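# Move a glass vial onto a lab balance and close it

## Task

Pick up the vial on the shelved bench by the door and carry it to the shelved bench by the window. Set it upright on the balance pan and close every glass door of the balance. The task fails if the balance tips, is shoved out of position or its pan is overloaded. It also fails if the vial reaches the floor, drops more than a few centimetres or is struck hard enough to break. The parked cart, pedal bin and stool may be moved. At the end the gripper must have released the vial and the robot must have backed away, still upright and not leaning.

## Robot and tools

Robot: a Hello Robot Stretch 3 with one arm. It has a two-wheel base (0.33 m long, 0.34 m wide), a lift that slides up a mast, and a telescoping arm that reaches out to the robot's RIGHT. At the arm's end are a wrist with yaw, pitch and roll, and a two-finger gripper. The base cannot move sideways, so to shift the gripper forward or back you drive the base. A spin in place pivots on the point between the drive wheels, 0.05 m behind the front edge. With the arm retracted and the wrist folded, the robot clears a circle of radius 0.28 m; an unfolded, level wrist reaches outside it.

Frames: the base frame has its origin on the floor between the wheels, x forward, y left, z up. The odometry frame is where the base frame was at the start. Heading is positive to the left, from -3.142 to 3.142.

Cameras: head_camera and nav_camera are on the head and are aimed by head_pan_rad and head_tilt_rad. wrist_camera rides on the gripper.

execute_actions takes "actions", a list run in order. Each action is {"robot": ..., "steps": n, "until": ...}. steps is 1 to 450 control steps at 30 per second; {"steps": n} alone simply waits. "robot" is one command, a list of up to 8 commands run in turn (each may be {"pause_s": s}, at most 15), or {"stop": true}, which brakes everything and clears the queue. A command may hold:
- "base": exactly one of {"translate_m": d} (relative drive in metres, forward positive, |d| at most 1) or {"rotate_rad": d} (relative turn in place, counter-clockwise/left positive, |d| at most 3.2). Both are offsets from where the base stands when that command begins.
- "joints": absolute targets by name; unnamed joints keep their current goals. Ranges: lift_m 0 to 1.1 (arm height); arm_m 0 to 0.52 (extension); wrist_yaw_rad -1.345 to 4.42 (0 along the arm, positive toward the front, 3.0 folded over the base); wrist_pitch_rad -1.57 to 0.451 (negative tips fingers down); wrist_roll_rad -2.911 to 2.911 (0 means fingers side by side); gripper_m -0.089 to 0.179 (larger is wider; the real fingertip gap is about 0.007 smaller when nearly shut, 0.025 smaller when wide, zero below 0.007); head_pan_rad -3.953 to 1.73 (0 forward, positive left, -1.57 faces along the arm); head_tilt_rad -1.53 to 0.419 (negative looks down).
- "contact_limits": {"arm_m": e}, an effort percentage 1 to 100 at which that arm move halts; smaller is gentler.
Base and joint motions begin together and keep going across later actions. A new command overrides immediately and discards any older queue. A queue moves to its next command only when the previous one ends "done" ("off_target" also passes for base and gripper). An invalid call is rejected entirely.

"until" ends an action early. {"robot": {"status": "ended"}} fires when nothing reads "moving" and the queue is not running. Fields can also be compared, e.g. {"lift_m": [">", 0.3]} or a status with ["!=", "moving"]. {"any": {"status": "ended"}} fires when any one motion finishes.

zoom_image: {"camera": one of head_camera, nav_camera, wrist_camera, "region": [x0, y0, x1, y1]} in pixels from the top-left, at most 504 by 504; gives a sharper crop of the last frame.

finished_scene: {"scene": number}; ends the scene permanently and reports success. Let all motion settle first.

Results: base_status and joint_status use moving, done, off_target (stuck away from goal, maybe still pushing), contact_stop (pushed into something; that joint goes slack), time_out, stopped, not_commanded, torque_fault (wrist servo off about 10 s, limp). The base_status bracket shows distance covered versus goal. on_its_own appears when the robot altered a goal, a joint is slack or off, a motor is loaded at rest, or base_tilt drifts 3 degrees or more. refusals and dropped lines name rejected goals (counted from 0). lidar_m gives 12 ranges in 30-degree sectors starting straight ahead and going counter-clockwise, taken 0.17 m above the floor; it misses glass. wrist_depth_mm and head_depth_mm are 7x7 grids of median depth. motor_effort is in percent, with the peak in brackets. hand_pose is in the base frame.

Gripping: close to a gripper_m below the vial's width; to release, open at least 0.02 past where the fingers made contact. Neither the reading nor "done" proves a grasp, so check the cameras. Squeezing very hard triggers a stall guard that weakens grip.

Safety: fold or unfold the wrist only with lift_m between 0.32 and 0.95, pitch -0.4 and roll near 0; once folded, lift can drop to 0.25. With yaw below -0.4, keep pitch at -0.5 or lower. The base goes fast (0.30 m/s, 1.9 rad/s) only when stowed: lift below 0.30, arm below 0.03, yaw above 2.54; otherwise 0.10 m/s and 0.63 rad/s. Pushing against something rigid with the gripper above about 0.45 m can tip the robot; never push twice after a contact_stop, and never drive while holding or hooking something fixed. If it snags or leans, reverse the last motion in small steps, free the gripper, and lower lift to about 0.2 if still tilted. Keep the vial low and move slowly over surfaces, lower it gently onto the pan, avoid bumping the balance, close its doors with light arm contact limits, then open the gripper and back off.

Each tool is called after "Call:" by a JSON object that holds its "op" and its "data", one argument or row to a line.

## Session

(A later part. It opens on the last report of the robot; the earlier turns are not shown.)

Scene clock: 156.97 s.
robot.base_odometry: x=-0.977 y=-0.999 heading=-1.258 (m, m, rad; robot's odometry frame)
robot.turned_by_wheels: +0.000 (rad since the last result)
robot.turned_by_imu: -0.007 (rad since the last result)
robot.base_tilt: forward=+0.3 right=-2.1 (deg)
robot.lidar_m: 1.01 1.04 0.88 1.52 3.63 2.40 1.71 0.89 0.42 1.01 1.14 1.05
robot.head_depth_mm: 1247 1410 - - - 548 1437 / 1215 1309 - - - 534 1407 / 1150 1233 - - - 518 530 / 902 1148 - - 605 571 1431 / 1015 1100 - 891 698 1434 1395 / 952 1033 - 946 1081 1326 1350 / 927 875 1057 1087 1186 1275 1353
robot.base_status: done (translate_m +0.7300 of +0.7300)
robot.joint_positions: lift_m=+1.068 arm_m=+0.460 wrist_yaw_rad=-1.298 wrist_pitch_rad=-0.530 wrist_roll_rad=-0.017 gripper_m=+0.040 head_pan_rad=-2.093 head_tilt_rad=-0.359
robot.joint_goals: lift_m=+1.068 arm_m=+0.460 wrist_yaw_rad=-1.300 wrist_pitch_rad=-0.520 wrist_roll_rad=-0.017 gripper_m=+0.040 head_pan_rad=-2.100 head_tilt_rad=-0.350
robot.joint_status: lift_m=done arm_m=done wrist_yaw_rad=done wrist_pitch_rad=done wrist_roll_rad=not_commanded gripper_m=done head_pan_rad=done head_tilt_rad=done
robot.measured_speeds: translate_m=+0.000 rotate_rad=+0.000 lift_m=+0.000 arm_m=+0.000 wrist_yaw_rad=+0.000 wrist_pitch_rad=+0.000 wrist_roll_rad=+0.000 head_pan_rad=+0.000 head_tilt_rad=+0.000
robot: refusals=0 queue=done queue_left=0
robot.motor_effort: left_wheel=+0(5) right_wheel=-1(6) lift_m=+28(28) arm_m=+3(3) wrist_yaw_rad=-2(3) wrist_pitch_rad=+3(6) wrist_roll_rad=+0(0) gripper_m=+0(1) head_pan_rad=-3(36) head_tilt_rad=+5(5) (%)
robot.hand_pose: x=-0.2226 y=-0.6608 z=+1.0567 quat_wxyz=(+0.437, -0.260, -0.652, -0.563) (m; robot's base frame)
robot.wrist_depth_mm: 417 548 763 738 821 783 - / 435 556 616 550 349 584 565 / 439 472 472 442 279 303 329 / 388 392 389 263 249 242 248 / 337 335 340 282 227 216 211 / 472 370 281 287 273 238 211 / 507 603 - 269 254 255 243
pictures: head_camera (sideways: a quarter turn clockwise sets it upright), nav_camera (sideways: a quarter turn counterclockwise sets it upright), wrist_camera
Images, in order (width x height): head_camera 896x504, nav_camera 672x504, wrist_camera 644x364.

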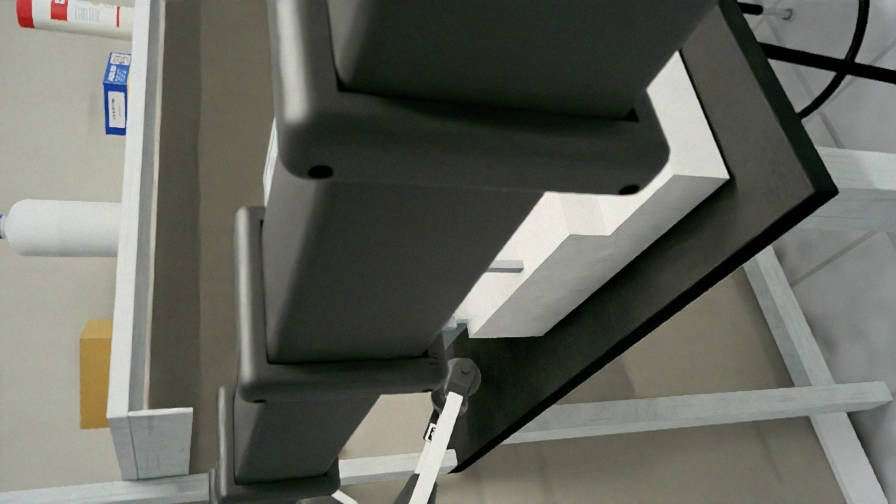

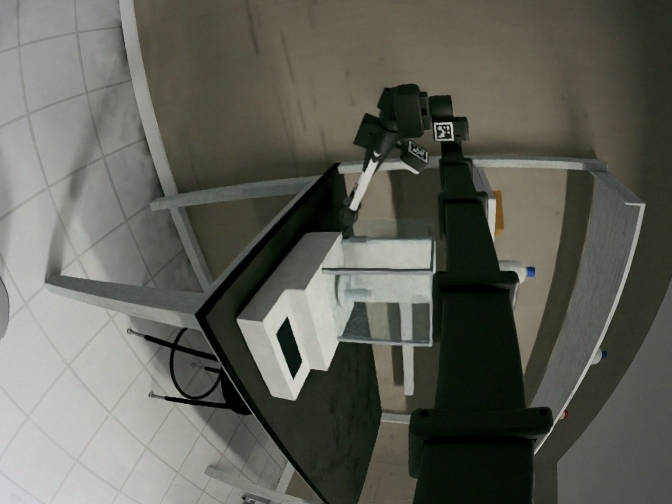

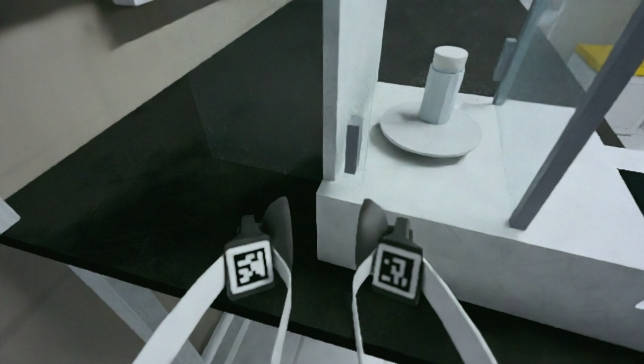

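Call:
{"op": "execute_actions", "data": {
  "actions": [
    {"robot":[{"joints":{"arm_m":0.495,"gripper_m":0.0,"lift_m":1.075}},{"base":{"translate_m":-0.046}},{"joints":{"arm_m":0.43},"contact_limits":{"arm_m":9}}],"steps":450,"until":{"robot":{"status":"ended"}}}
  ]
}}

Scene clock: 162.43 s.
robot.base_odometry: x=-0.991 y=-0.956 heading=-1.258 (m, m, rad; robot's odometry frame)
robot.turned_by_wheels: +0.000 (rad since the last result)
robot.turned_by_imu: -0.001 (rad since the last result)
robot.base_tilt: forward=+0.3 right=-2.2 (deg)
robot.lidar_m: 1.05 1.09 0.90 1.70 3.64 2.35 1.66 0.86 0.40 1.00 1.14 1.10
robot.head_depth_mm: 1245 1371 - - - 555 1478 / 1209 1289 - - - 528 1360 / 1153 1223 - - 576 505 487 / 875 1150 - 676 567 514 472 / 1023 1081 - 711 633 570 1392 / 948 1021 - 1000 726 1355 1352 / 918 816 1066 1010 1137 1249 1361
robot.base_status: done (translate_m -0.0460 of -0.0460)
robot.joint_positions: lift_m=+1.075 arm_m=+0.430 wrist_yaw_rad=-1.298 wrist_pitch_rad=-0.530 wrist_roll_rad=-0.017 gripper_m=+0.000 head_pan_rad=-2.093 head_tilt_rad=-0.359
robot.joint_goals: lift_m=+1.075 arm_m=+0.430 wrist_yaw_rad=-1.300 wrist_pitch_rad=-0.520 wrist_roll_rad=-0.017 gripper_m=+0.000 head_pan_rad=-2.100 head_tilt_rad=-0.350
robot.joint_status: lift_m=done arm_m=done wrist_yaw_rad=done wrist_pitch_rad=done wrist_roll_rad=not_commanded gripper_m=done head_pan_rad=done head_tilt_rad=done
robot.measured_speeds: translate_m=+0.000 rotate_rad=+0.000 lift_m=+0.000 arm_m=+0.000 wrist_yaw_rad=+0.000 wrist_pitch_rad=+0.000 wrist_roll_rad=+0.000 head_pan_rad=+0.000 head_tilt_rad=+0.000
robot: refusals=0 queue=done queue_left=0
robot.motor_effort: left_wheel=+0(3) right_wheel=-1(6) lift_m=+51(52) arm_m=-3(5) wrist_yaw_rad=-2(1) wrist_pitch_rad=+3(3) wrist_roll_rad=+0(0) gripper_m=-2(79) head_pan_rad=-2(3) head_tilt_rad=+5(5) (%)
robot.contact_limits: arm_m 9 (drawing in: default 18, maximum 29; extending or still: default 24, maximum 40)
robot.hand_pose: x=-0.2226 y=-0.6314 z=+1.0630 quat_wxyz=(+0.437, -0.260, -0.652, -0.563) (m; robot's base frame)
robot.wrist_depth_mm: 440 577 708 225 908 885 - / 461 575 574 251 636 588 111 / 470 489 471 267 266 314 - / 410 405 399 249 246 249 303 / 342 341 340 - 219 212 232 / 296 294 296 249 199 189 194 / 504 276 262 261 249 203 177
pictures: head_camera (sideways: a quarter turn clockwise sets it upright), nav_camera (sideways: a quarter turn counterclockwise sets it upright), wrist_camera
Images, in order (width x height): head_camera 896x504, nav_camera 672x504, wrist_camera 644x364.

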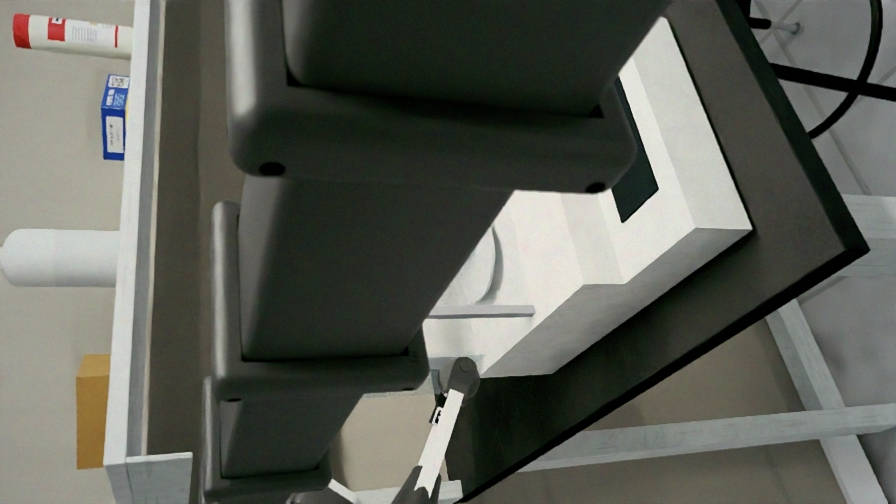

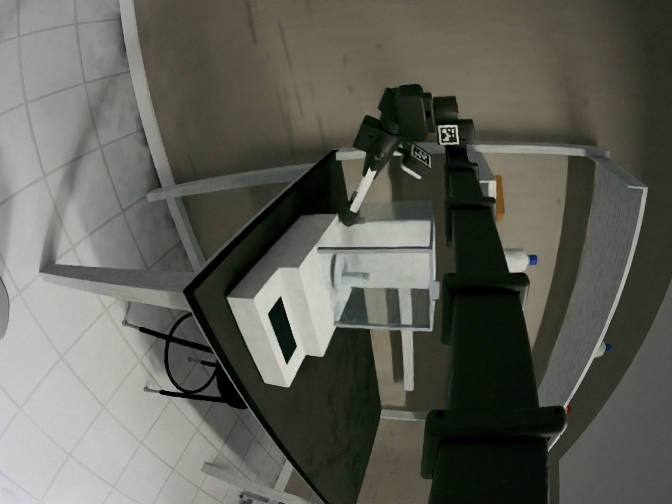

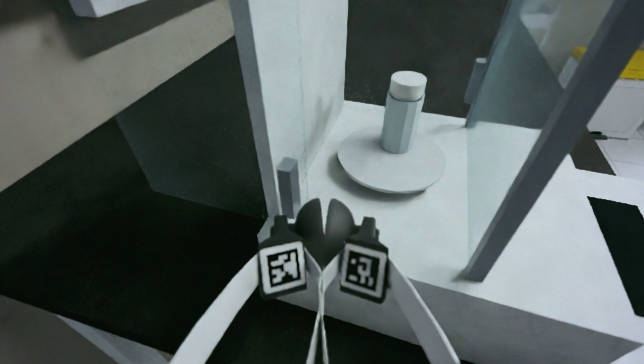

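Call:
{"op": "execute_actions", "data": {
  "actions": [
    {"robot":[{"joints":{"arm_m":0.495}},{"base":{"translate_m":-0.012}},{"joints":{"arm_m":0.38},"contact_limits":{"arm_m":9}}],"steps":450,"until":{"robot":{"status":"ended"}}}
  ]
}}

Scene clock: 169.13 s.
robot.base_odometry: x=-0.995 y=-0.944 heading=-1.258 (m, m, rad; robot's odometry frame)
robot.turned_by_wheels: +0.000 (rad since the last result)
robot.turned_by_imu: -0.001 (rad since the last result)
robot.base_tilt: forward=+0.2 right=-2.1 (deg)
robot.lidar_m: 1.06 1.11 0.91 1.75 3.64 2.33 1.66 0.85 0.39 1.00 1.14 1.11
robot.head_depth_mm: 1259 1376 - - - 557 1484 / 1205 1292 - - - 528 1370 / 1143 1222 - - 576 507 486 / 870 1139 - 680 566 503 469 / 1023 1083 - 671 603 552 1396 / 954 1021 - 1096 725 1341 1362 / 915 793 1078 999 1095 1234 1346
robot.base_status: done (translate_m -0.0120 of -0.0120)
robot.joint_positions: lift_m=+1.075 arm_m=+0.380 wrist_yaw_rad=-1.295 wrist_pitch_rad=-0.535 wrist_roll_rad=-0.017 gripper_m=+0.000 head_pan_rad=-2.093 head_tilt_rad=-0.359
robot.joint_goals: lift_m=+1.075 arm_m=+0.380 wrist_yaw_rad=-1.300 wrist_pitch_rad=-0.520 wrist_roll_rad=-0.017 gripper_m=+0.000 head_pan_rad=-2.100 head_tilt_rad=-0.350
robot.joint_status: lift_m=done arm_m=done wrist_yaw_rad=done wrist_pitch_rad=done wrist_roll_rad=not_commanded gripper_m=done head_pan_rad=done head_tilt_rad=done
robot.measured_speeds: translate_m=+0.000 rotate_rad=+0.000 lift_m=+0.000 arm_m=+0.000 wrist_yaw_rad=+0.000 wrist_pitch_rad=+0.000 wrist_roll_rad=+0.000 head_pan_rad=+0.000 head_tilt_rad=+0.000
robot: refusals=0 queue=done queue_left=0
robot.motor_effort: left_wheel=+7(6) right_wheel=-15(15) lift_m=+48(51) arm_m=-4(3) wrist_yaw_rad=-5(4) wrist_pitch_rad=+4(5) wrist_roll_rad=+0(0) gripper_m=-3(3) head_pan_rad=-3(3) head_tilt_rad=+5(5) (%)
robot.contact_limits: arm_m 9 (drawing in: default 18, maximum 29; extending or still: default 24, maximum 40)
robot.hand_pose: x=-0.2218 y=-0.5818 z=+1.0622 quat_wxyz=(+0.437, -0.257, -0.653, -0.563) (m; robot's base frame)
robot.wrist_depth_mm: 471 161 202 858 796 903 - / 500 566 212 555 556 620 - / 480 488 228 279 300 465 - / 407 405 241 250 249 266 - / 342 345 227 - 208 225 272 / 297 293 281 225 194 189 226 / 535 268 260 254 224 186 202
pictures: head_camera (sideways: a quarter turn clockwise sets it upright), nav_camera (sideways: a quarter turn counterclockwise sets it upright), wrist_camera
Images, in order (width x height): head_camera 896x504, nav_camera 672x504, wrist_camera 644x364.

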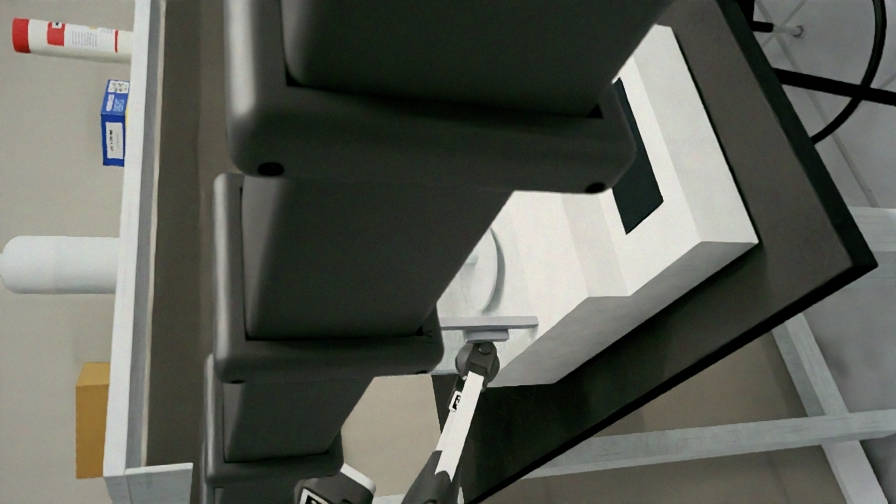

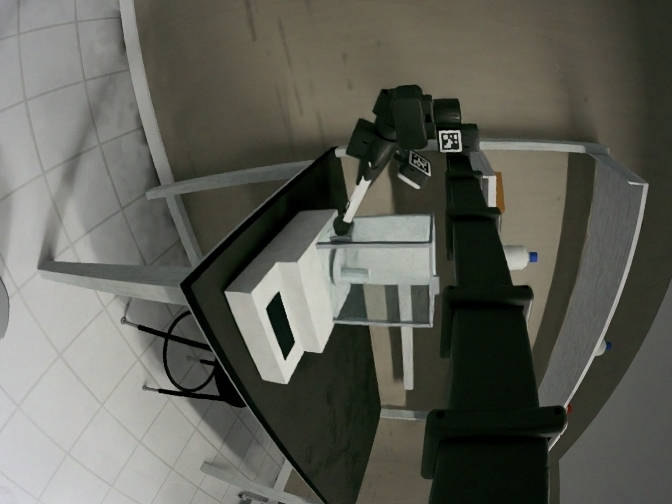

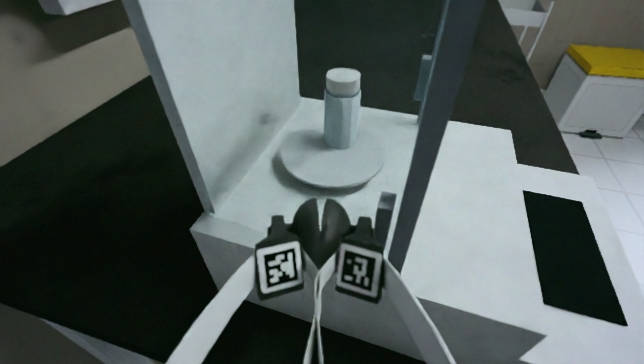

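Call:
{"op": "execute_actions", "data": {
  "actions": [
    {"robot":{"joints":{"arm_m":0.362},"contact_limits":{"arm_m":9}},"steps":35},
    {"robot":[{"base":{"translate_m":0.06}},{"base":{"translate_m":0.2},"joints":{"arm_m":0.05,"wrist_yaw_rad":-0.5,"head_pan_rad":-2.4}},{"joints":{"lift_m":0.9}}],"steps":450,"until":{"robot":{"status":"ended"}}}
  ]
}}

Call:
{"op": "zoom_image", "data": {
  "camera": "head_camera",
  "region": [220,100,540,420]
}}

Scene clock: 180.67 s.
robot.base_odometry: x=-0.915 y=-1.192 heading=-1.258 (m, m, rad; robot's odometry frame)
robot.turned_by_wheels: +0.000 (rad since the last result)
robot.turned_by_imu: -0.005 (rad since the last result)
robot.base_tilt: forward=+0.3 right=-2.1 (deg)
robot.lidar_m: 0.81 0.84 0.81 0.81 3.62 2.61 1.91 0.57 1.08 1.10 1.14 0.84
robot.head_depth_mm: 2015 2144 2262 1106 1367 1774 1482 / 1780 1885 1943 1095 724 1784 1487 / 1518 1668 1656 816 671 682 1339 / 1387 1488 1499 813 685 732 1405 / 1268 1345 827 786 760 1681 1514 / 1132 1226 1203 947 867 1545 1558 / 1051 1127 1186 1072 1290 1404 -
robot.base_status: done (translate_m +0.2000 of +0.2000)
robot.joint_positions: lift_m=+0.900 arm_m=+0.050 wrist_yaw_rad=-0.501 wrist_pitch_rad=-0.531 wrist_roll_rad=-0.017 gripper_m=+0.000 head_pan_rad=-2.393 head_tilt_rad=-0.359
robot.joint_goals: lift_m=+0.900 arm_m=+0.050 wrist_yaw_rad=-0.500 wrist_pitch_rad=-0.520 wrist_roll_rad=-0.017 gripper_m=+0.000 head_pan_rad=-2.400 head_tilt_rad=-0.350
robot.joint_status: lift_m=done arm_m=done wrist_yaw_rad=done wrist_pitch_rad=done wrist_roll_rad=not_commanded gripper_m=done head_pan_rad=done head_tilt_rad=done
robot.measured_speeds: translate_m=+0.000 rotate_rad=+0.000 lift_m=+0.000 arm_m=+0.000 wrist_yaw_rad=+0.000 wrist_pitch_rad=+0.000 wrist_roll_rad=+0.000 head_pan_rad=+0.000 head_tilt_rad=+0.000
robot: refusals=0 queue=done queue_left=0
robot.motor_effort: left_wheel=+0(7) right_wheel=+0(16) lift_m=+28(49) arm_m=-3(6) wrist_yaw_rad=+1(33) wrist_pitch_rad=+3(4) wrist_roll_rad=+0(0) gripper_m=-2(4) head_pan_rad=-3(21) head_tilt_rad=+4(5) (%)
robot.hand_pose: x=-0.1219 y=-0.3783 z=+0.8885 quat_wxyz=(+0.621, +0.014, -0.702, -0.349) (m; robot's base frame)
robot.wrist_depth_mm: 604 669 731 783 477 360 300 / 646 723 810 900 - 395 298 / 686 776 900 - - - 321 / 751 852 - - - - 349 / 855 982 - - - - - / 951 - - - - 523 - / 958 964 926 945 950 905 915
pictures: head_camera (sideways: a quarter turn clockwise sets it upright), nav_camera (sideways: a quarter turn counterclockwise sets it upright), wrist_camera
Images, in order (width x height): head_camera 896x504, nav_camera 672x504, wrist_camera 644x364.

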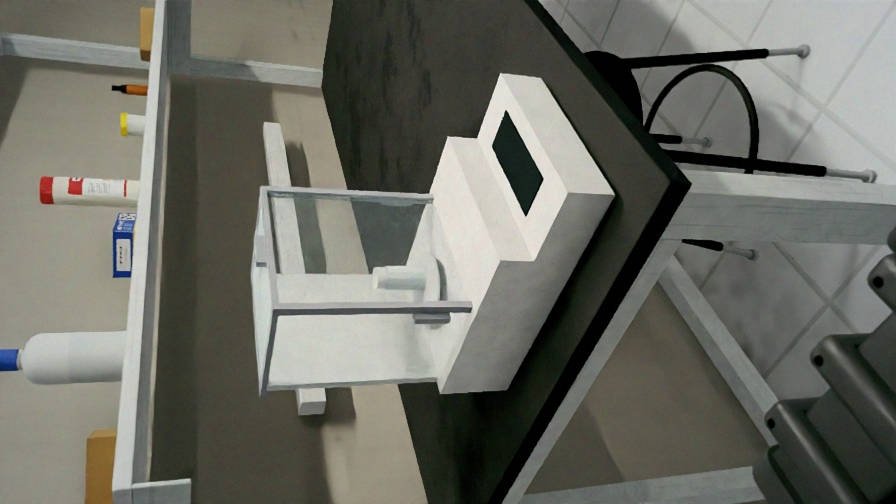

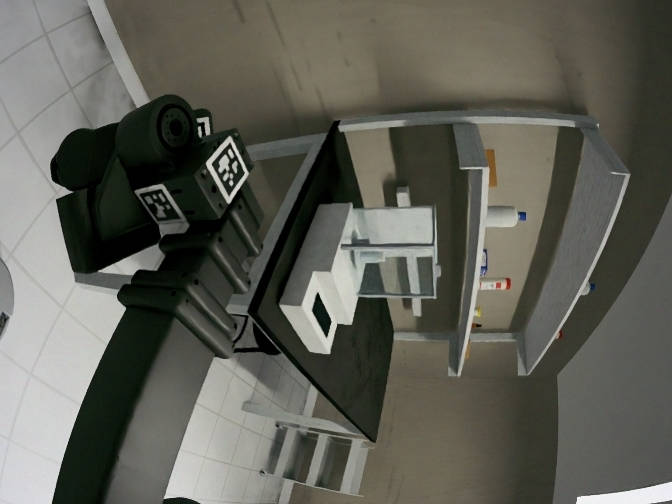

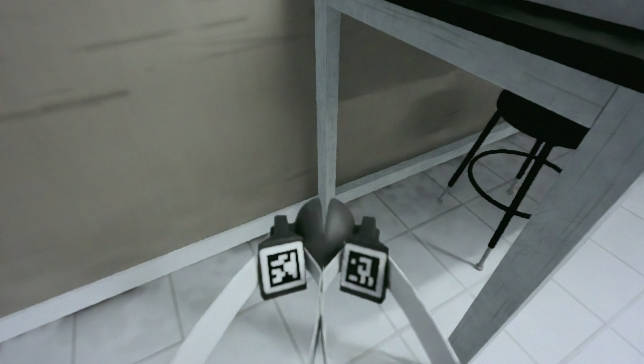

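Region (220, 100, 540, 420) of head_camera's 896x504 image, scaled by 1.575, with more detail than that image has.

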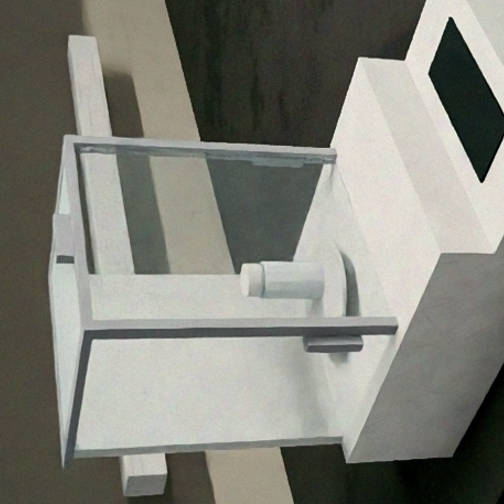

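Call:
{"op": "finished_scene", "data": {
  "scene": 1
}}

The scene is finished: the task was done.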